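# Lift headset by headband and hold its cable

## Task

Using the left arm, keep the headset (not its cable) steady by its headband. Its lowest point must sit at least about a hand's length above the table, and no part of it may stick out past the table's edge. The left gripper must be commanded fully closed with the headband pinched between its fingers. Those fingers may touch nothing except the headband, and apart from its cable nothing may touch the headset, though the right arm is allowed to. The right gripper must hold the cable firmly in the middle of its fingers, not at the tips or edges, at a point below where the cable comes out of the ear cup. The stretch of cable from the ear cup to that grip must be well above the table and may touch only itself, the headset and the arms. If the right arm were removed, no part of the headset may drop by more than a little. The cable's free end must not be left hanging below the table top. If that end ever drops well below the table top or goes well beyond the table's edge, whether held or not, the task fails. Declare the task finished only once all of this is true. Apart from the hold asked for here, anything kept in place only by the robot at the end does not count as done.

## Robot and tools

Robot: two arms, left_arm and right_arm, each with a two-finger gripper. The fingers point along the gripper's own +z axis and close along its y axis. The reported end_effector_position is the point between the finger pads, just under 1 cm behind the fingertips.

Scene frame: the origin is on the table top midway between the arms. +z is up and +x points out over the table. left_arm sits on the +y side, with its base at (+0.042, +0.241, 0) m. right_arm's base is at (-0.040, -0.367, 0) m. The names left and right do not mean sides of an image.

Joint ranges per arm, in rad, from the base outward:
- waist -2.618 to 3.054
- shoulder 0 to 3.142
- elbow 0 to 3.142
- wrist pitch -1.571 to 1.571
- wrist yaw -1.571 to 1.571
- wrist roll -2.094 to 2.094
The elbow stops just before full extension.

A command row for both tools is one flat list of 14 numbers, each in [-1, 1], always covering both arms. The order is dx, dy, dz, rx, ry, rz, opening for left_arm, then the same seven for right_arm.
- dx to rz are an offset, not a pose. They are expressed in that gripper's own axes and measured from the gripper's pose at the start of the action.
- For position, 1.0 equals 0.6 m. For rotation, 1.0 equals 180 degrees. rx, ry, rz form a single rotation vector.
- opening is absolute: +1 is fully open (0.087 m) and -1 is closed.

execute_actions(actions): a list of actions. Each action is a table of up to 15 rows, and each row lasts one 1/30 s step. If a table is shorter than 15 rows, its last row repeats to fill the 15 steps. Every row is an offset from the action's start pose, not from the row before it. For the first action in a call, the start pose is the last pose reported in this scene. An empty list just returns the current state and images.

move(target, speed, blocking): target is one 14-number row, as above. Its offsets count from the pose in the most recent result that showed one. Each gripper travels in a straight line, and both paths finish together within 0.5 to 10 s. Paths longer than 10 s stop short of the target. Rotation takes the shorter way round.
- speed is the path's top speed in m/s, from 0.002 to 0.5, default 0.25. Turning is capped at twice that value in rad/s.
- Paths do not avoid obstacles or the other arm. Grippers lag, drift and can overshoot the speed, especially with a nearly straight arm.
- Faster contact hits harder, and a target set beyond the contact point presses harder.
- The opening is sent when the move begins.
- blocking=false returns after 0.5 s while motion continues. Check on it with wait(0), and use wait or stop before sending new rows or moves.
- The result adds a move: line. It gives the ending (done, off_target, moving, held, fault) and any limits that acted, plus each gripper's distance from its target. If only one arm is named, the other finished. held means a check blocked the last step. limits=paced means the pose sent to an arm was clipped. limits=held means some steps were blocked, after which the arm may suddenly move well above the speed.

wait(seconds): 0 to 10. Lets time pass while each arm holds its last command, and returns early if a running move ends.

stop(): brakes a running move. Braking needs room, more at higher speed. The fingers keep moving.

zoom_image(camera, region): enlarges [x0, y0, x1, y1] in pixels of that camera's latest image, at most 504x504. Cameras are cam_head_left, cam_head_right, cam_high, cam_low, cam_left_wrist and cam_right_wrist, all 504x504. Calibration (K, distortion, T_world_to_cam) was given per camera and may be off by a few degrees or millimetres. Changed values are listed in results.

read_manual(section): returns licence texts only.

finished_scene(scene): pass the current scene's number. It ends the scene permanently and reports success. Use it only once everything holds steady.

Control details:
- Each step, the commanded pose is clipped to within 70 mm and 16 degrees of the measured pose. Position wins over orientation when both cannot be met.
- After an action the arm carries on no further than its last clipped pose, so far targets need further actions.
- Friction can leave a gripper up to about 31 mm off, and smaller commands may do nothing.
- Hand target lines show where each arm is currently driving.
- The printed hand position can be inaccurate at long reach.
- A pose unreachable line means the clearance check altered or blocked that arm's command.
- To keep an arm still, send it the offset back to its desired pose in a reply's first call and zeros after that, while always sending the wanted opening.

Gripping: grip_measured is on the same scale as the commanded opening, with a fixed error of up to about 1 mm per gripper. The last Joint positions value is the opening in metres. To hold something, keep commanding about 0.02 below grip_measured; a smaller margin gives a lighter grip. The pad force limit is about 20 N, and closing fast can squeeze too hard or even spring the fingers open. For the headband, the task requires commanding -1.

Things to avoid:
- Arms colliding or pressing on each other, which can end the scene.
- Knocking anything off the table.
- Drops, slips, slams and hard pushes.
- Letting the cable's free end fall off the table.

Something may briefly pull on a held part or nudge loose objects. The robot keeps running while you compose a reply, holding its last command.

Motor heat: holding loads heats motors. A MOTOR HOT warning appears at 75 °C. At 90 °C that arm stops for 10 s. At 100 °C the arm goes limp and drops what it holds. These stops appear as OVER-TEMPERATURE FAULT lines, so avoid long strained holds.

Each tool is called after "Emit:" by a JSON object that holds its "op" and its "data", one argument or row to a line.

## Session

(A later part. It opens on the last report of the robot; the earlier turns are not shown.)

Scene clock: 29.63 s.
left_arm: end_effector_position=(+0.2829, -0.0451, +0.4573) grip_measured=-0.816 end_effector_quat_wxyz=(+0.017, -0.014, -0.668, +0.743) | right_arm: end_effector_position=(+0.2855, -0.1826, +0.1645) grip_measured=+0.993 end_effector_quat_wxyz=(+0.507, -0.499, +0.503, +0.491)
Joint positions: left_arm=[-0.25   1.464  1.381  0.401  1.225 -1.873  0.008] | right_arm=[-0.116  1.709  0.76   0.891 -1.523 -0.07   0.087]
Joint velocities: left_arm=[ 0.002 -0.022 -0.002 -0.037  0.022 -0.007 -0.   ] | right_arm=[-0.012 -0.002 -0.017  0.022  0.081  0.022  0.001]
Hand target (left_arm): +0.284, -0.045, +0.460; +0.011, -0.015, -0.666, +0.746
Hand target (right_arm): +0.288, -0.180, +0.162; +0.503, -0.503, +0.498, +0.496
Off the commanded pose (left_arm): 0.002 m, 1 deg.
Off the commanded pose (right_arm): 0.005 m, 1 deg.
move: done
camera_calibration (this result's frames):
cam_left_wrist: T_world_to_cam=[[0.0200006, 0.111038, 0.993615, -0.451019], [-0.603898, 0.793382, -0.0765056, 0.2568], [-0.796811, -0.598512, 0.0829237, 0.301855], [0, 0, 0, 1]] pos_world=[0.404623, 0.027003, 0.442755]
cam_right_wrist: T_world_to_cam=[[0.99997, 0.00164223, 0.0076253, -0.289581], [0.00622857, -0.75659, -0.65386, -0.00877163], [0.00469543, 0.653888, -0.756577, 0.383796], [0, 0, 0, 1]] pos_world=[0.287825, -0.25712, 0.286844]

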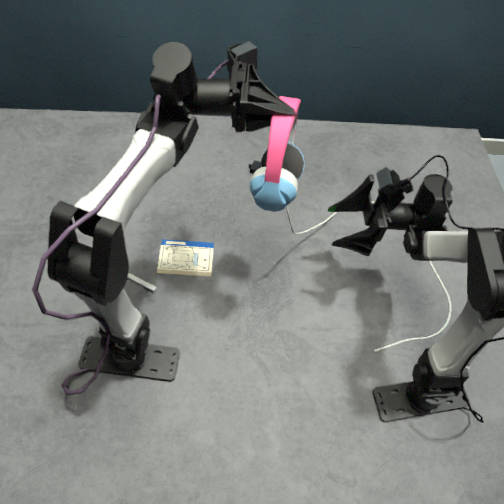

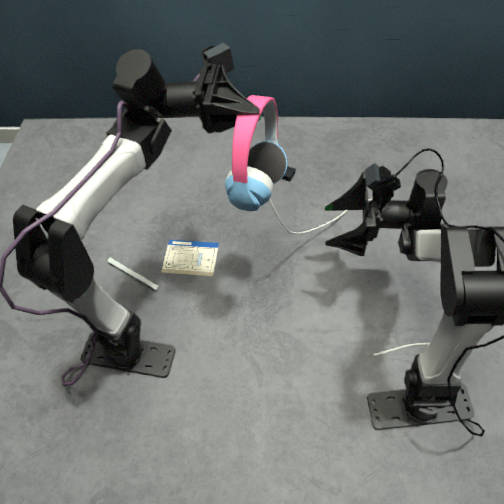

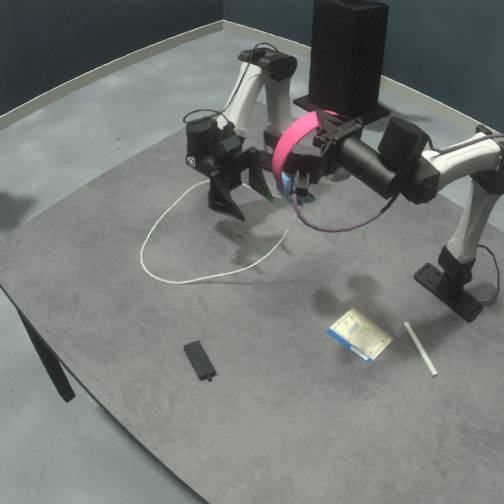

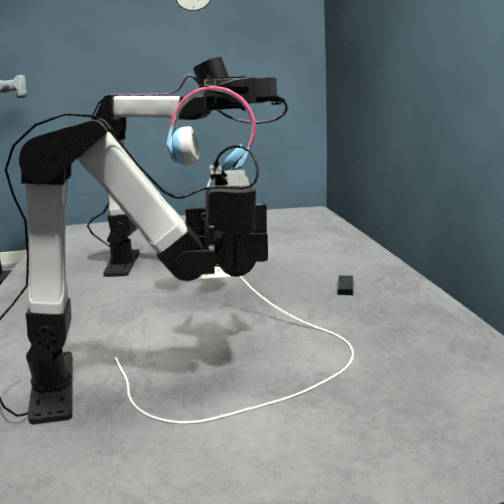

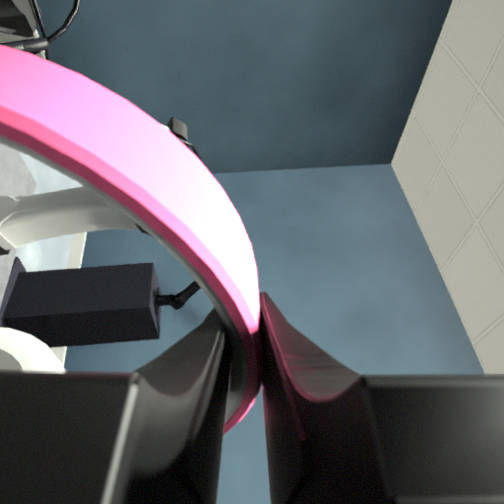

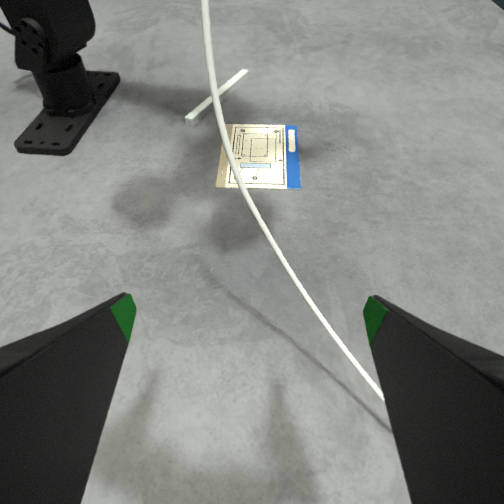

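Cable about 1.2 cm toward -x. Advance.

Emit:
{"op": "move", "data": {
  "target": [0,0,0,0,0,0,-1,0,0.02,0.2,0,0,0,1],
  "speed": 0.1
}}

Scene clock: 31.40 s.
left_arm: end_effector_position=(+0.2821, -0.0450, +0.4553) grip_measured=-0.816 end_effector_quat_wxyz=(+0.023, -0.013, -0.671, +0.741) | right_arm: end_effector_position=(+0.2709, -0.0666, +0.1664) grip_measured=+0.993 end_effector_quat_wxyz=(+0.506, -0.502, +0.502, +0.490)
Joint positions: left_arm=[-0.25   1.464  1.381  0.386  1.233 -1.868  0.008] | right_arm=[ 0.243  1.744  0.803  0.921 -1.169 -0.035  0.087]
Joint velocities: left_arm=[ 0.012 -0.017  0.007 -0.007  0.007  0.037  0.001] | right_arm=[ 0.007  0.002 -0.007 -0.037  0.022 -0.007  0.   ]
Hand target (left_arm): +0.283, -0.045, +0.457; +0.017, -0.014, -0.669, +0.743
Hand target (right_arm): +0.276, -0.062, +0.163; +0.506, -0.500, +0.503, +0.490
Off the commanded pose (left_arm): 0.002 m, 1 deg.
Off the commanded pose (right_arm): 0.007 m, 0 deg.
move: done
camera_calibration (this result's frames):
cam_left_wrist: T_world_to_cam=[[0.0294515, 0.103156, 0.994229, -0.452324], [-0.598849, 0.798213, -0.0650787, 0.249724], [-0.80032, -0.593477, 0.0852833, 0.301625], [0, 0, 0, 1]] pos_world=[0.404265, 0.0263338, 0.440242]
cam_right_wrist: T_world_to_cam=[[0.999909, 0.00666832, 0.01173, -0.275523], [0.0126916, -0.759949, -0.649859, 0.0777057], [0.00458072, 0.649949, -0.759964, 0.30976], [0, 0, 0, 1]] pos_world=[0.273092, -0.140439, 0.289136]

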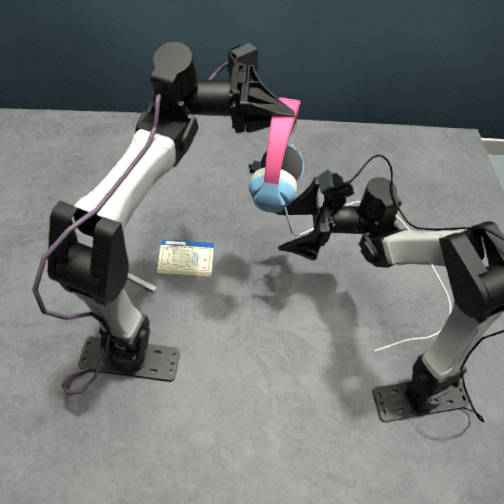

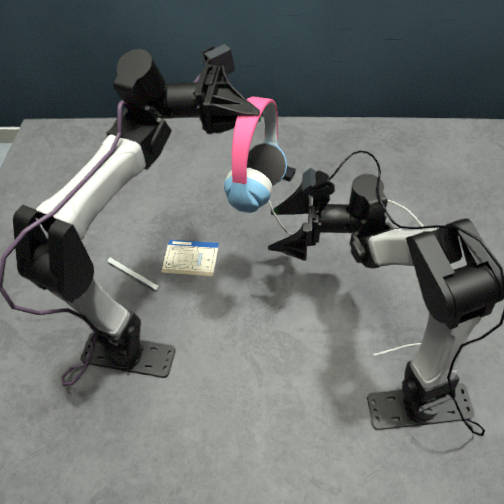

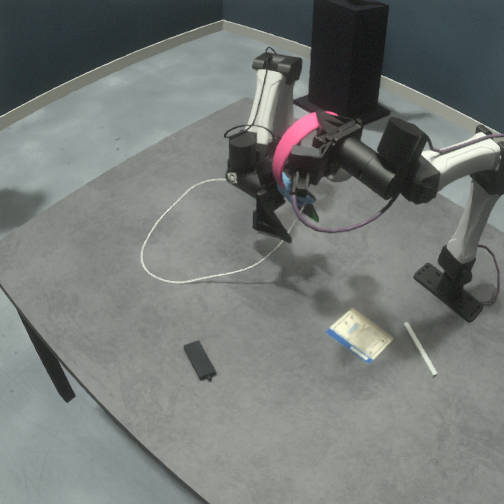

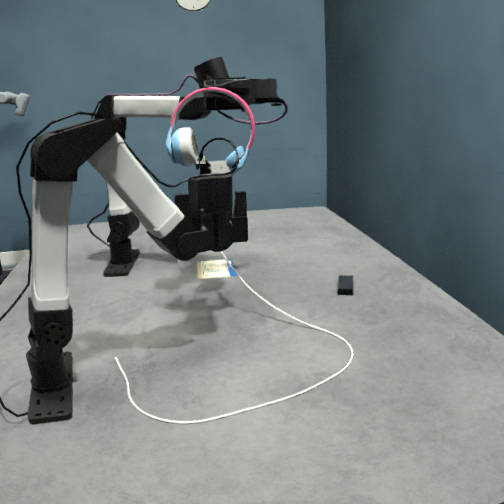

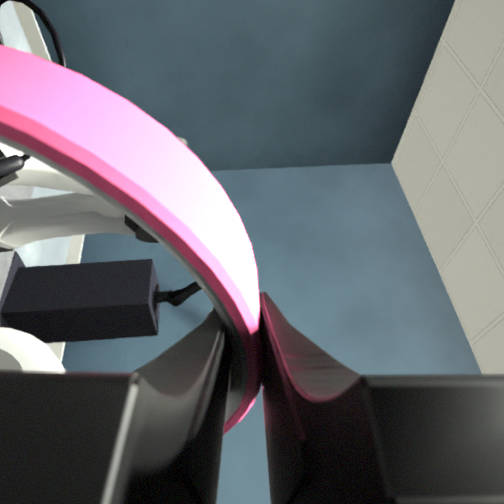

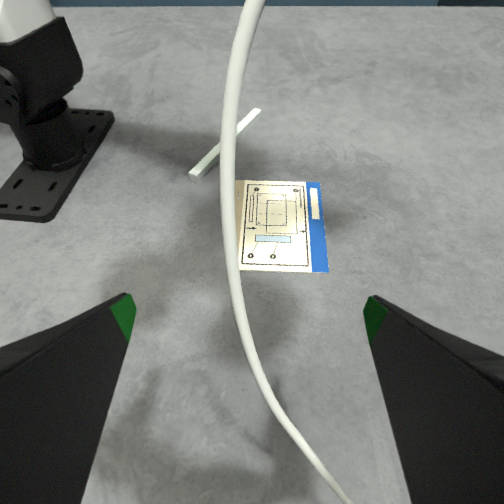

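Slightly deeper, then close.

Emit:
{"op": "move", "data": {
  "target": [0,0,0,0,0,0,-1,0,0,0.035,0,0,0,1],
  "speed": 0.05
}}

Emit:
{"op": "move", "data": {
  "target": [0,0,0,0,0,0,-1,0,0,0,0,0,0,-1]
}}

Scene clock: 32.27 s.
left_arm: end_effector_position=(+0.2815, -0.0449, +0.4534) grip_measured=-0.816 end_effector_quat_wxyz=(-0.028, +0.012, +0.674, -0.738) | right_arm: end_effector_position=(+0.2673, -0.0507, +0.1720) grip_measured=+0.993 end_effector_quat_wxyz=(+0.511, -0.505, +0.496, +0.488)
Joint positions: left_arm=[-0.25   1.464  1.381  0.371  1.24  -1.863  0.008] | right_arm=[ 0.291  1.744  0.819  0.921 -1.124 -0.035  0.087]
Joint velocities: left_arm=[-0.012 -0.017 -0.017 -0.037  0.007  0.022  0.   ] | right_arm=[ 0.002  0.007 -0.032 -0.007 -0.051 -0.007 -0.   ]
Hand target (left_arm): +0.282, -0.045, +0.455; -0.023, +0.013, +0.671, -0.741
Hand target (right_arm): +0.271, -0.046, +0.166; +0.506, -0.502, +0.502, +0.490
Off the commanded pose (left_arm): 0.002 m, 1 deg.
Off the commanded pose (right_arm): 0.009 m, 1 deg.
move: done
camera_calibration (this result's frames):
cam_left_wrist: T_world_to_cam=[[0.0378212, 0.0958688, 0.994675, -0.453327], [-0.594172, 0.802472, -0.0547513, 0.243322], [-0.803448, -0.588937, 0.087313, 0.301462], [0, 0, 0, 1]] pos_world=[0.403929, 0.0257428, 0.437914]
cam_right_wrist: T_world_to_cam=[[0.999586, 0.00883689, 0.0273756, -0.274595], [0.0246007, -0.755861, -0.65427, 0.091311], [0.0149104, 0.654673, -0.755765, 0.300461], [0, 0, 0, 1]] pos_world=[0.267755, -0.125259, 0.294337]

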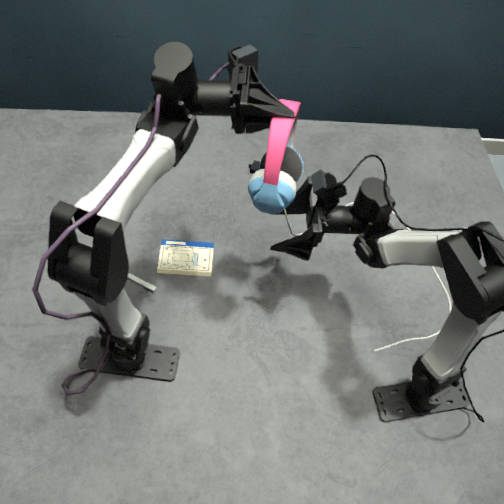

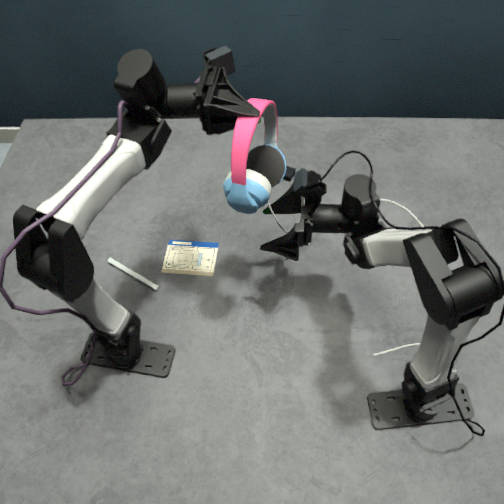

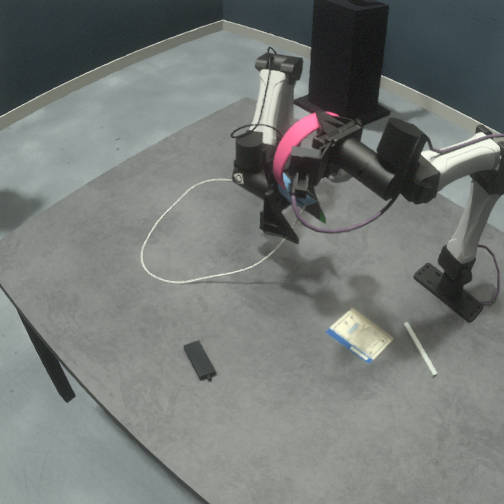

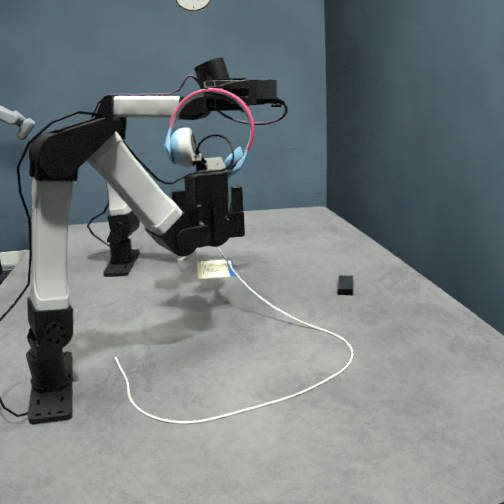

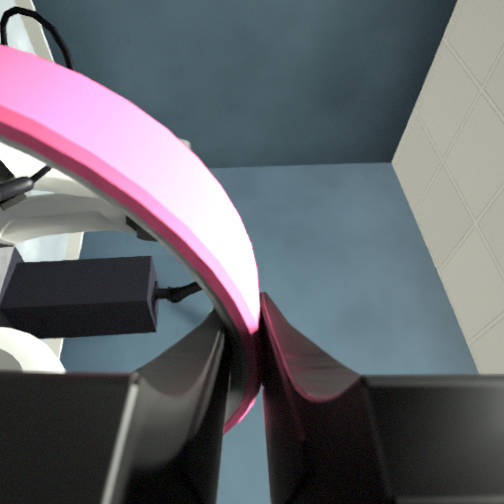

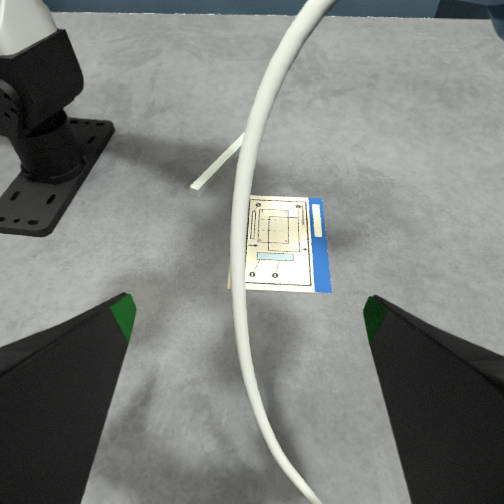

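Scene clock: 32.77 s.
left_arm: end_effector_position=(+0.2809, -0.0448, +0.4518) grip_measured=-0.816 end_effector_quat_wxyz=(-0.032, +0.012, +0.676, -0.736) | right_arm: end_effector_position=(+0.2673, -0.0507, +0.1720) grip_measured=-1.000 end_effector_quat_wxyz=(+0.511, -0.505, +0.496, +0.488)
Joint positions: left_arm=[-0.25   1.464  1.381  0.358  1.246 -1.858  0.008] | right_arm=[ 0.291  1.744  0.819  0.921 -1.124 -0.035  0.   ]
Joint velocities: left_arm=[-0.007  0.002  0.007  0.022  0.11   0.037  0.001] | right_arm=[-0.017  0.002 -0.017 -0.007 -0.051  0.081  0.   ]
Hand target (left_arm): +0.281, -0.045, +0.453; -0.028, +0.012, +0.674, -0.738
Hand target (right_arm): +0.267, -0.051, +0.172; +0.511, -0.505, +0.496, +0.488
Off the commanded pose (left_arm): 0.002 m, 1 deg.
Off the commanded pose (right_arm): 0.000 m, 0 deg.
move: done
camera_calibration (this result's frames):
cam_left_wrist: T_world_to_cam=[[0.0448169, 0.0896534, 0.994964, -0.454076], [-0.590141, 0.805986, -0.046043, 0.237915], [-0.806056, -0.585105, 0.0890299, 0.301318], [0, 0, 0, 1]] pos_world=[0.403632, 0.0252558, 0.435917]
cam_right_wrist: T_world_to_cam=[[0.999586, 0.00883689, 0.0273756, -0.274595], [0.0246007, -0.755861, -0.65427, 0.091311], [0.0149104, 0.654673, -0.755765, 0.300461], [0, 0, 0, 1]] pos_world=[0.267755, -0.125259, 0.294337]

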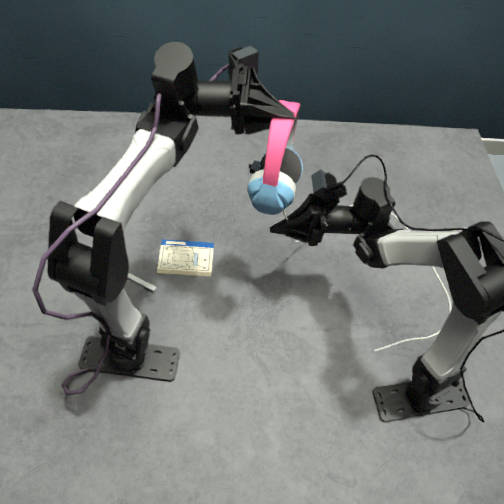

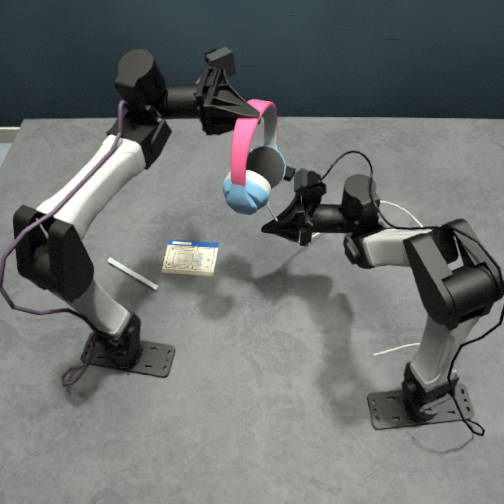

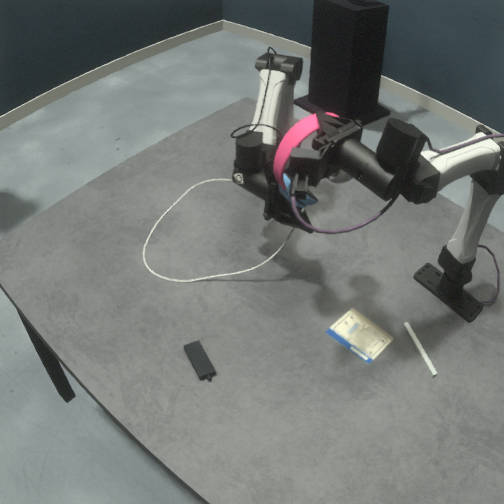

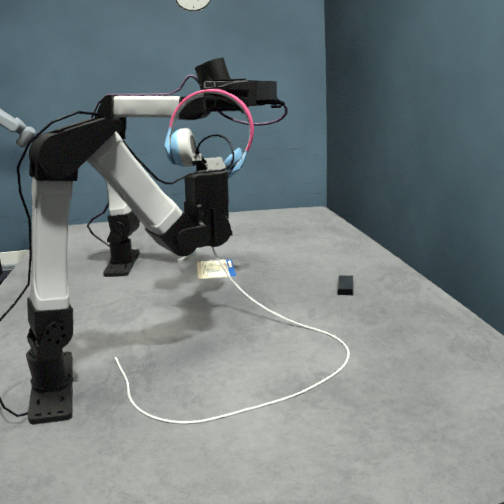

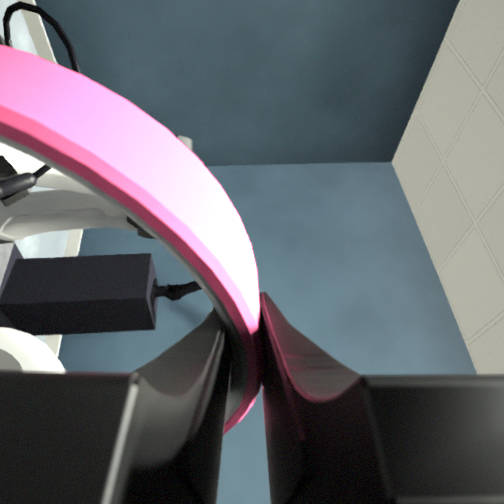

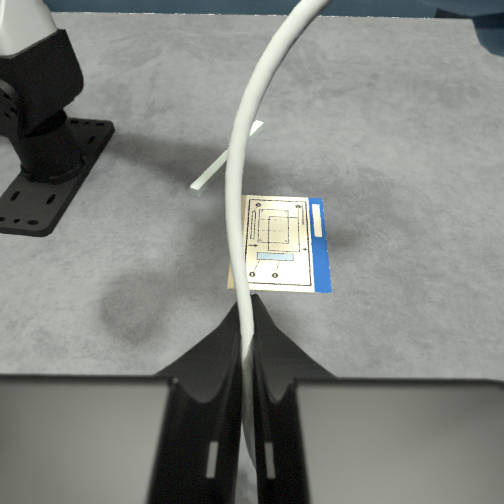

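Too deep (fully closed behind pads). Back off ~1.8 cm.

Emit:
{"op": "move", "data": {
  "target": [0,0,0,0,0,0,-1,0,0,-0.04,0,0,0,0],
  "speed": 0.05
}}

Emit:
{"op": "move", "data": {
  "target": [0,0,0,0,0,0,-1,0,0,0,0,0,0,-1]
}}

Scene clock: 33.67 s.
left_arm: end_effector_position=(+0.2803, -0.0448, +0.4501) grip_measured=-0.816 end_effector_quat_wxyz=(-0.037, +0.011, +0.678, -0.734) | right_arm: end_effector_position=(+0.2720, -0.0696, +0.1709) grip_measured=+0.000 end_effector_quat_wxyz=(+0.510, -0.504, +0.498, +0.488)
Joint positions: left_arm=[-0.25   1.464  1.381  0.344  1.253 -1.853  0.008] | right_arm=[ 0.233  1.733  0.804  0.921 -1.178 -0.035  0.044]
Joint velocities: left_arm=[-0.022  0.002 -0.002 -0.037 -0.051 -0.007  0.   ] | right_arm=[-0.017  0.012 -0.007  0.007 -0.022  0.066 -0.   ]
Hand target (left_arm): +0.281, -0.045, +0.452; -0.032, +0.012, +0.676, -0.736
Hand target (right_arm): +0.267, -0.074, +0.172; +0.510, -0.505, +0.496, +0.489
Off the commanded pose (left_arm): 0.002 m, 1 deg.
Off the commanded pose (right_arm): 0.007 m, 0 deg.
move: done
camera_calibration (this result's frames):
cam_left_wrist: T_world_to_cam=[[0.0524918, 0.0831015, 0.995158, -0.454886], [-0.586045, 0.809447, -0.0366813, 0.232229], [-0.808576, -0.581282, 0.0911906, 0.300971], [0, 0, 0, 1]] pos_world=[0.403333, 0.0247736, 0.433756]
cam_right_wrist: T_world_to_cam=[[0.999715, 0.00620497, 0.0230371, -0.278491], [0.0197505, -0.756912, -0.653219, 0.0771915], [0.0133838, 0.653488, -0.756819, 0.312459], [0, 0, 0, 1]] pos_world=[0.272705, -0.144033, 0.293314]

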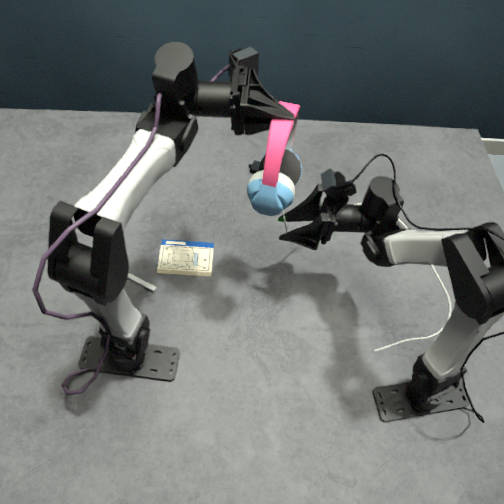

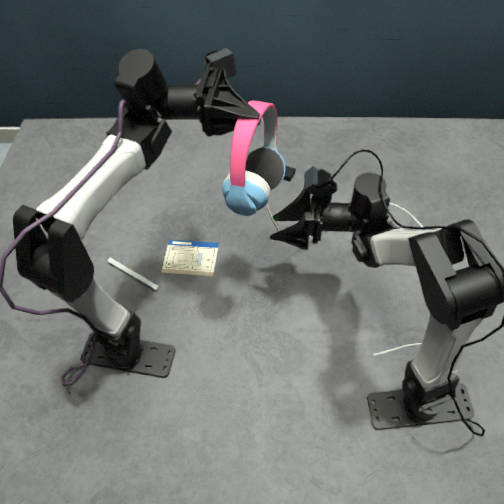

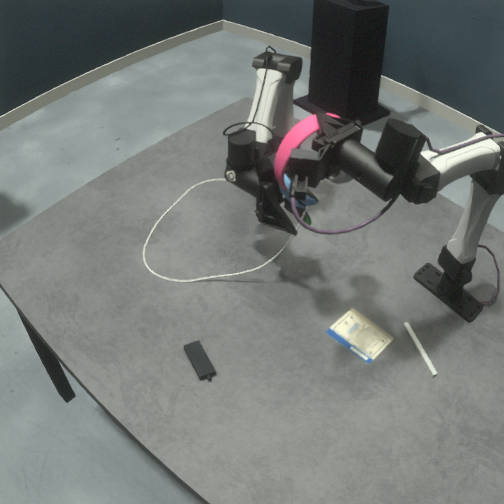

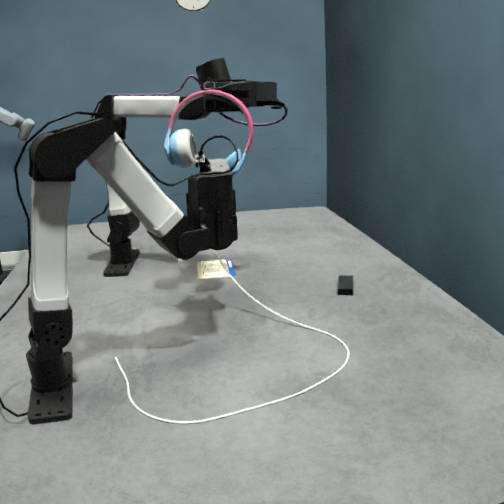

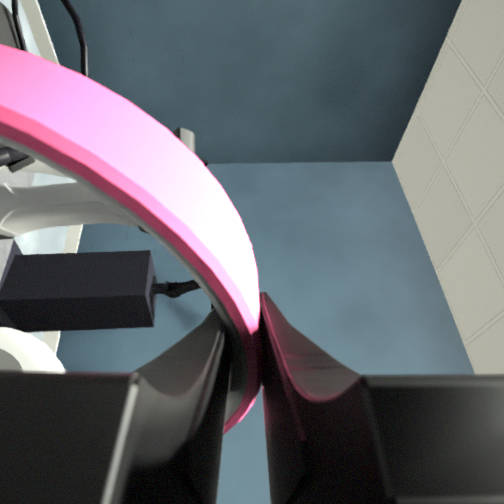

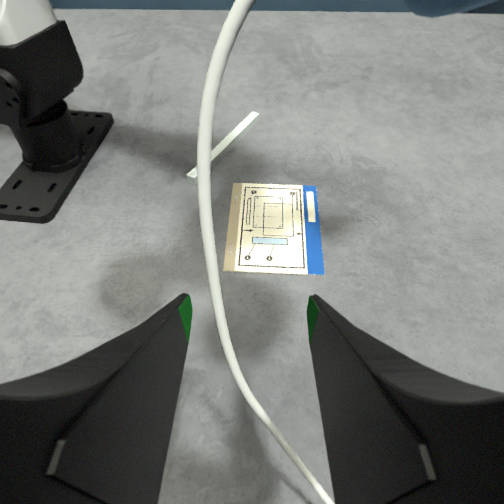

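Scene clock: 34.17 s.
left_arm: end_effector_position=(+0.2799, -0.0447, +0.4486) grip_measured=-0.816 end_effector_quat_wxyz=(-0.040, +0.010, +0.680, -0.732) | right_arm: end_effector_position=(+0.2720, -0.0696, +0.1709) grip_measured=-0.958 end_effector_quat_wxyz=(+0.510, -0.504, +0.498, +0.488)
Joint positions: left_arm=[-0.25   1.464  1.381  0.331  1.258 -1.847  0.008] | right_arm=[ 0.233  1.733  0.804  0.921 -1.178 -0.035  0.002]
Joint velocities: left_arm=[ 0.002 -0.027  0.007  0.022 -0.037  0.051 -0.   ] | right_arm=[-0.037 -0.012 -0.012  0.007 -0.007  0.007 -0.   ]
Hand target (left_arm): +0.280, -0.045, +0.450; -0.036, +0.011, +0.678, -0.734
Hand target (right_arm): +0.272, -0.070, +0.171; +0.510, -0.504, +0.498, +0.488
Off the commanded pose (left_arm): 0.002 m, 1 deg.
Off the commanded pose (right_arm): 0.000 m, 0 deg.
move: done
camera_calibration (this result's frames):
cam_left_wrist: T_world_to_cam=[[0.0587681, 0.0774865, 0.99526, -0.455418], [-0.582687, 0.812185, -0.0288266, 0.22752], [-0.810569, -0.578231, 0.092881, 0.300725], [0, 0, 0, 1]] pos_world=[0.403095, 0.0243888, 0.431887]
cam_right_wrist: T_world_to_cam=[[0.999715, 0.00620497, 0.0230371, -0.278491], [0.0197505, -0.756912, -0.653219, 0.0771915], [0.0133838, 0.653488, -0.756819, 0.312459], [0, 0, 0, 1]] pos_world=[0.272705, -0.144033, 0.293314]

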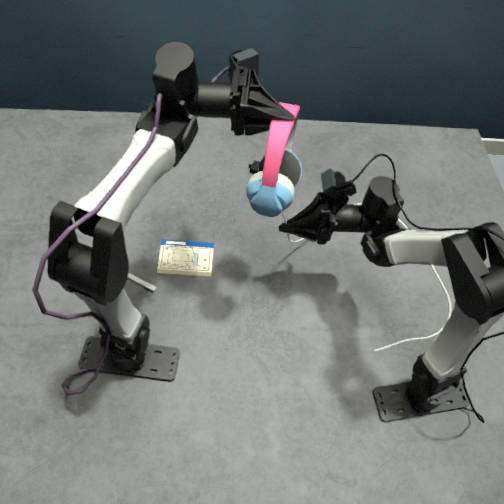

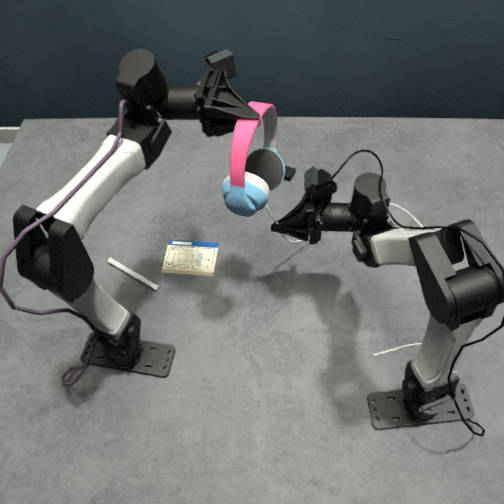

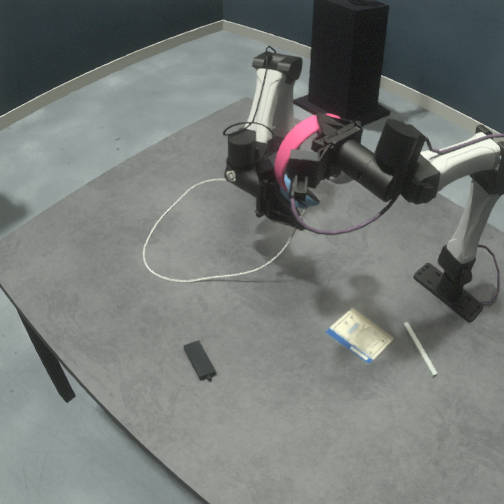

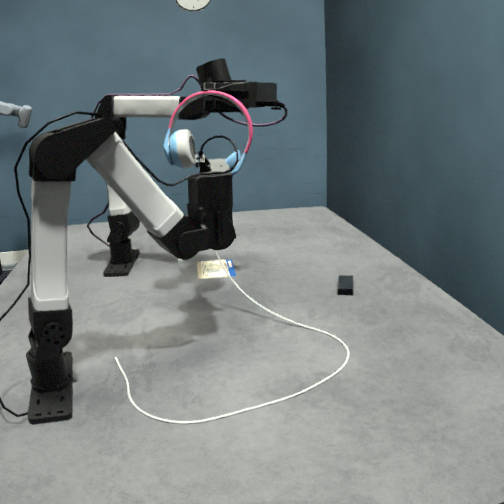

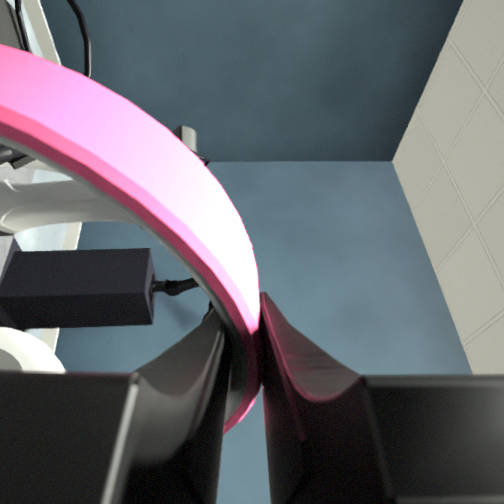

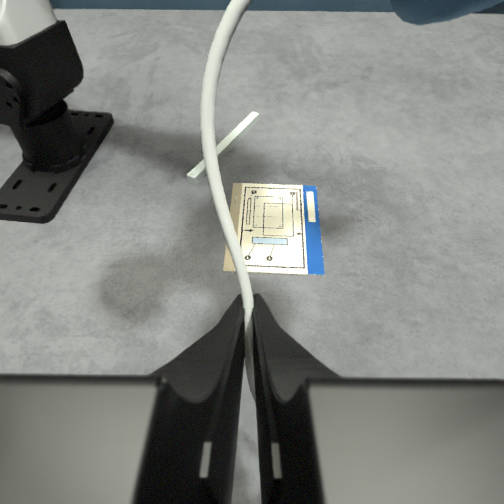

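Emit:
{"op": "finished_scene", "data": {
  "scene": 2
}}

The scene is finished: the task was done.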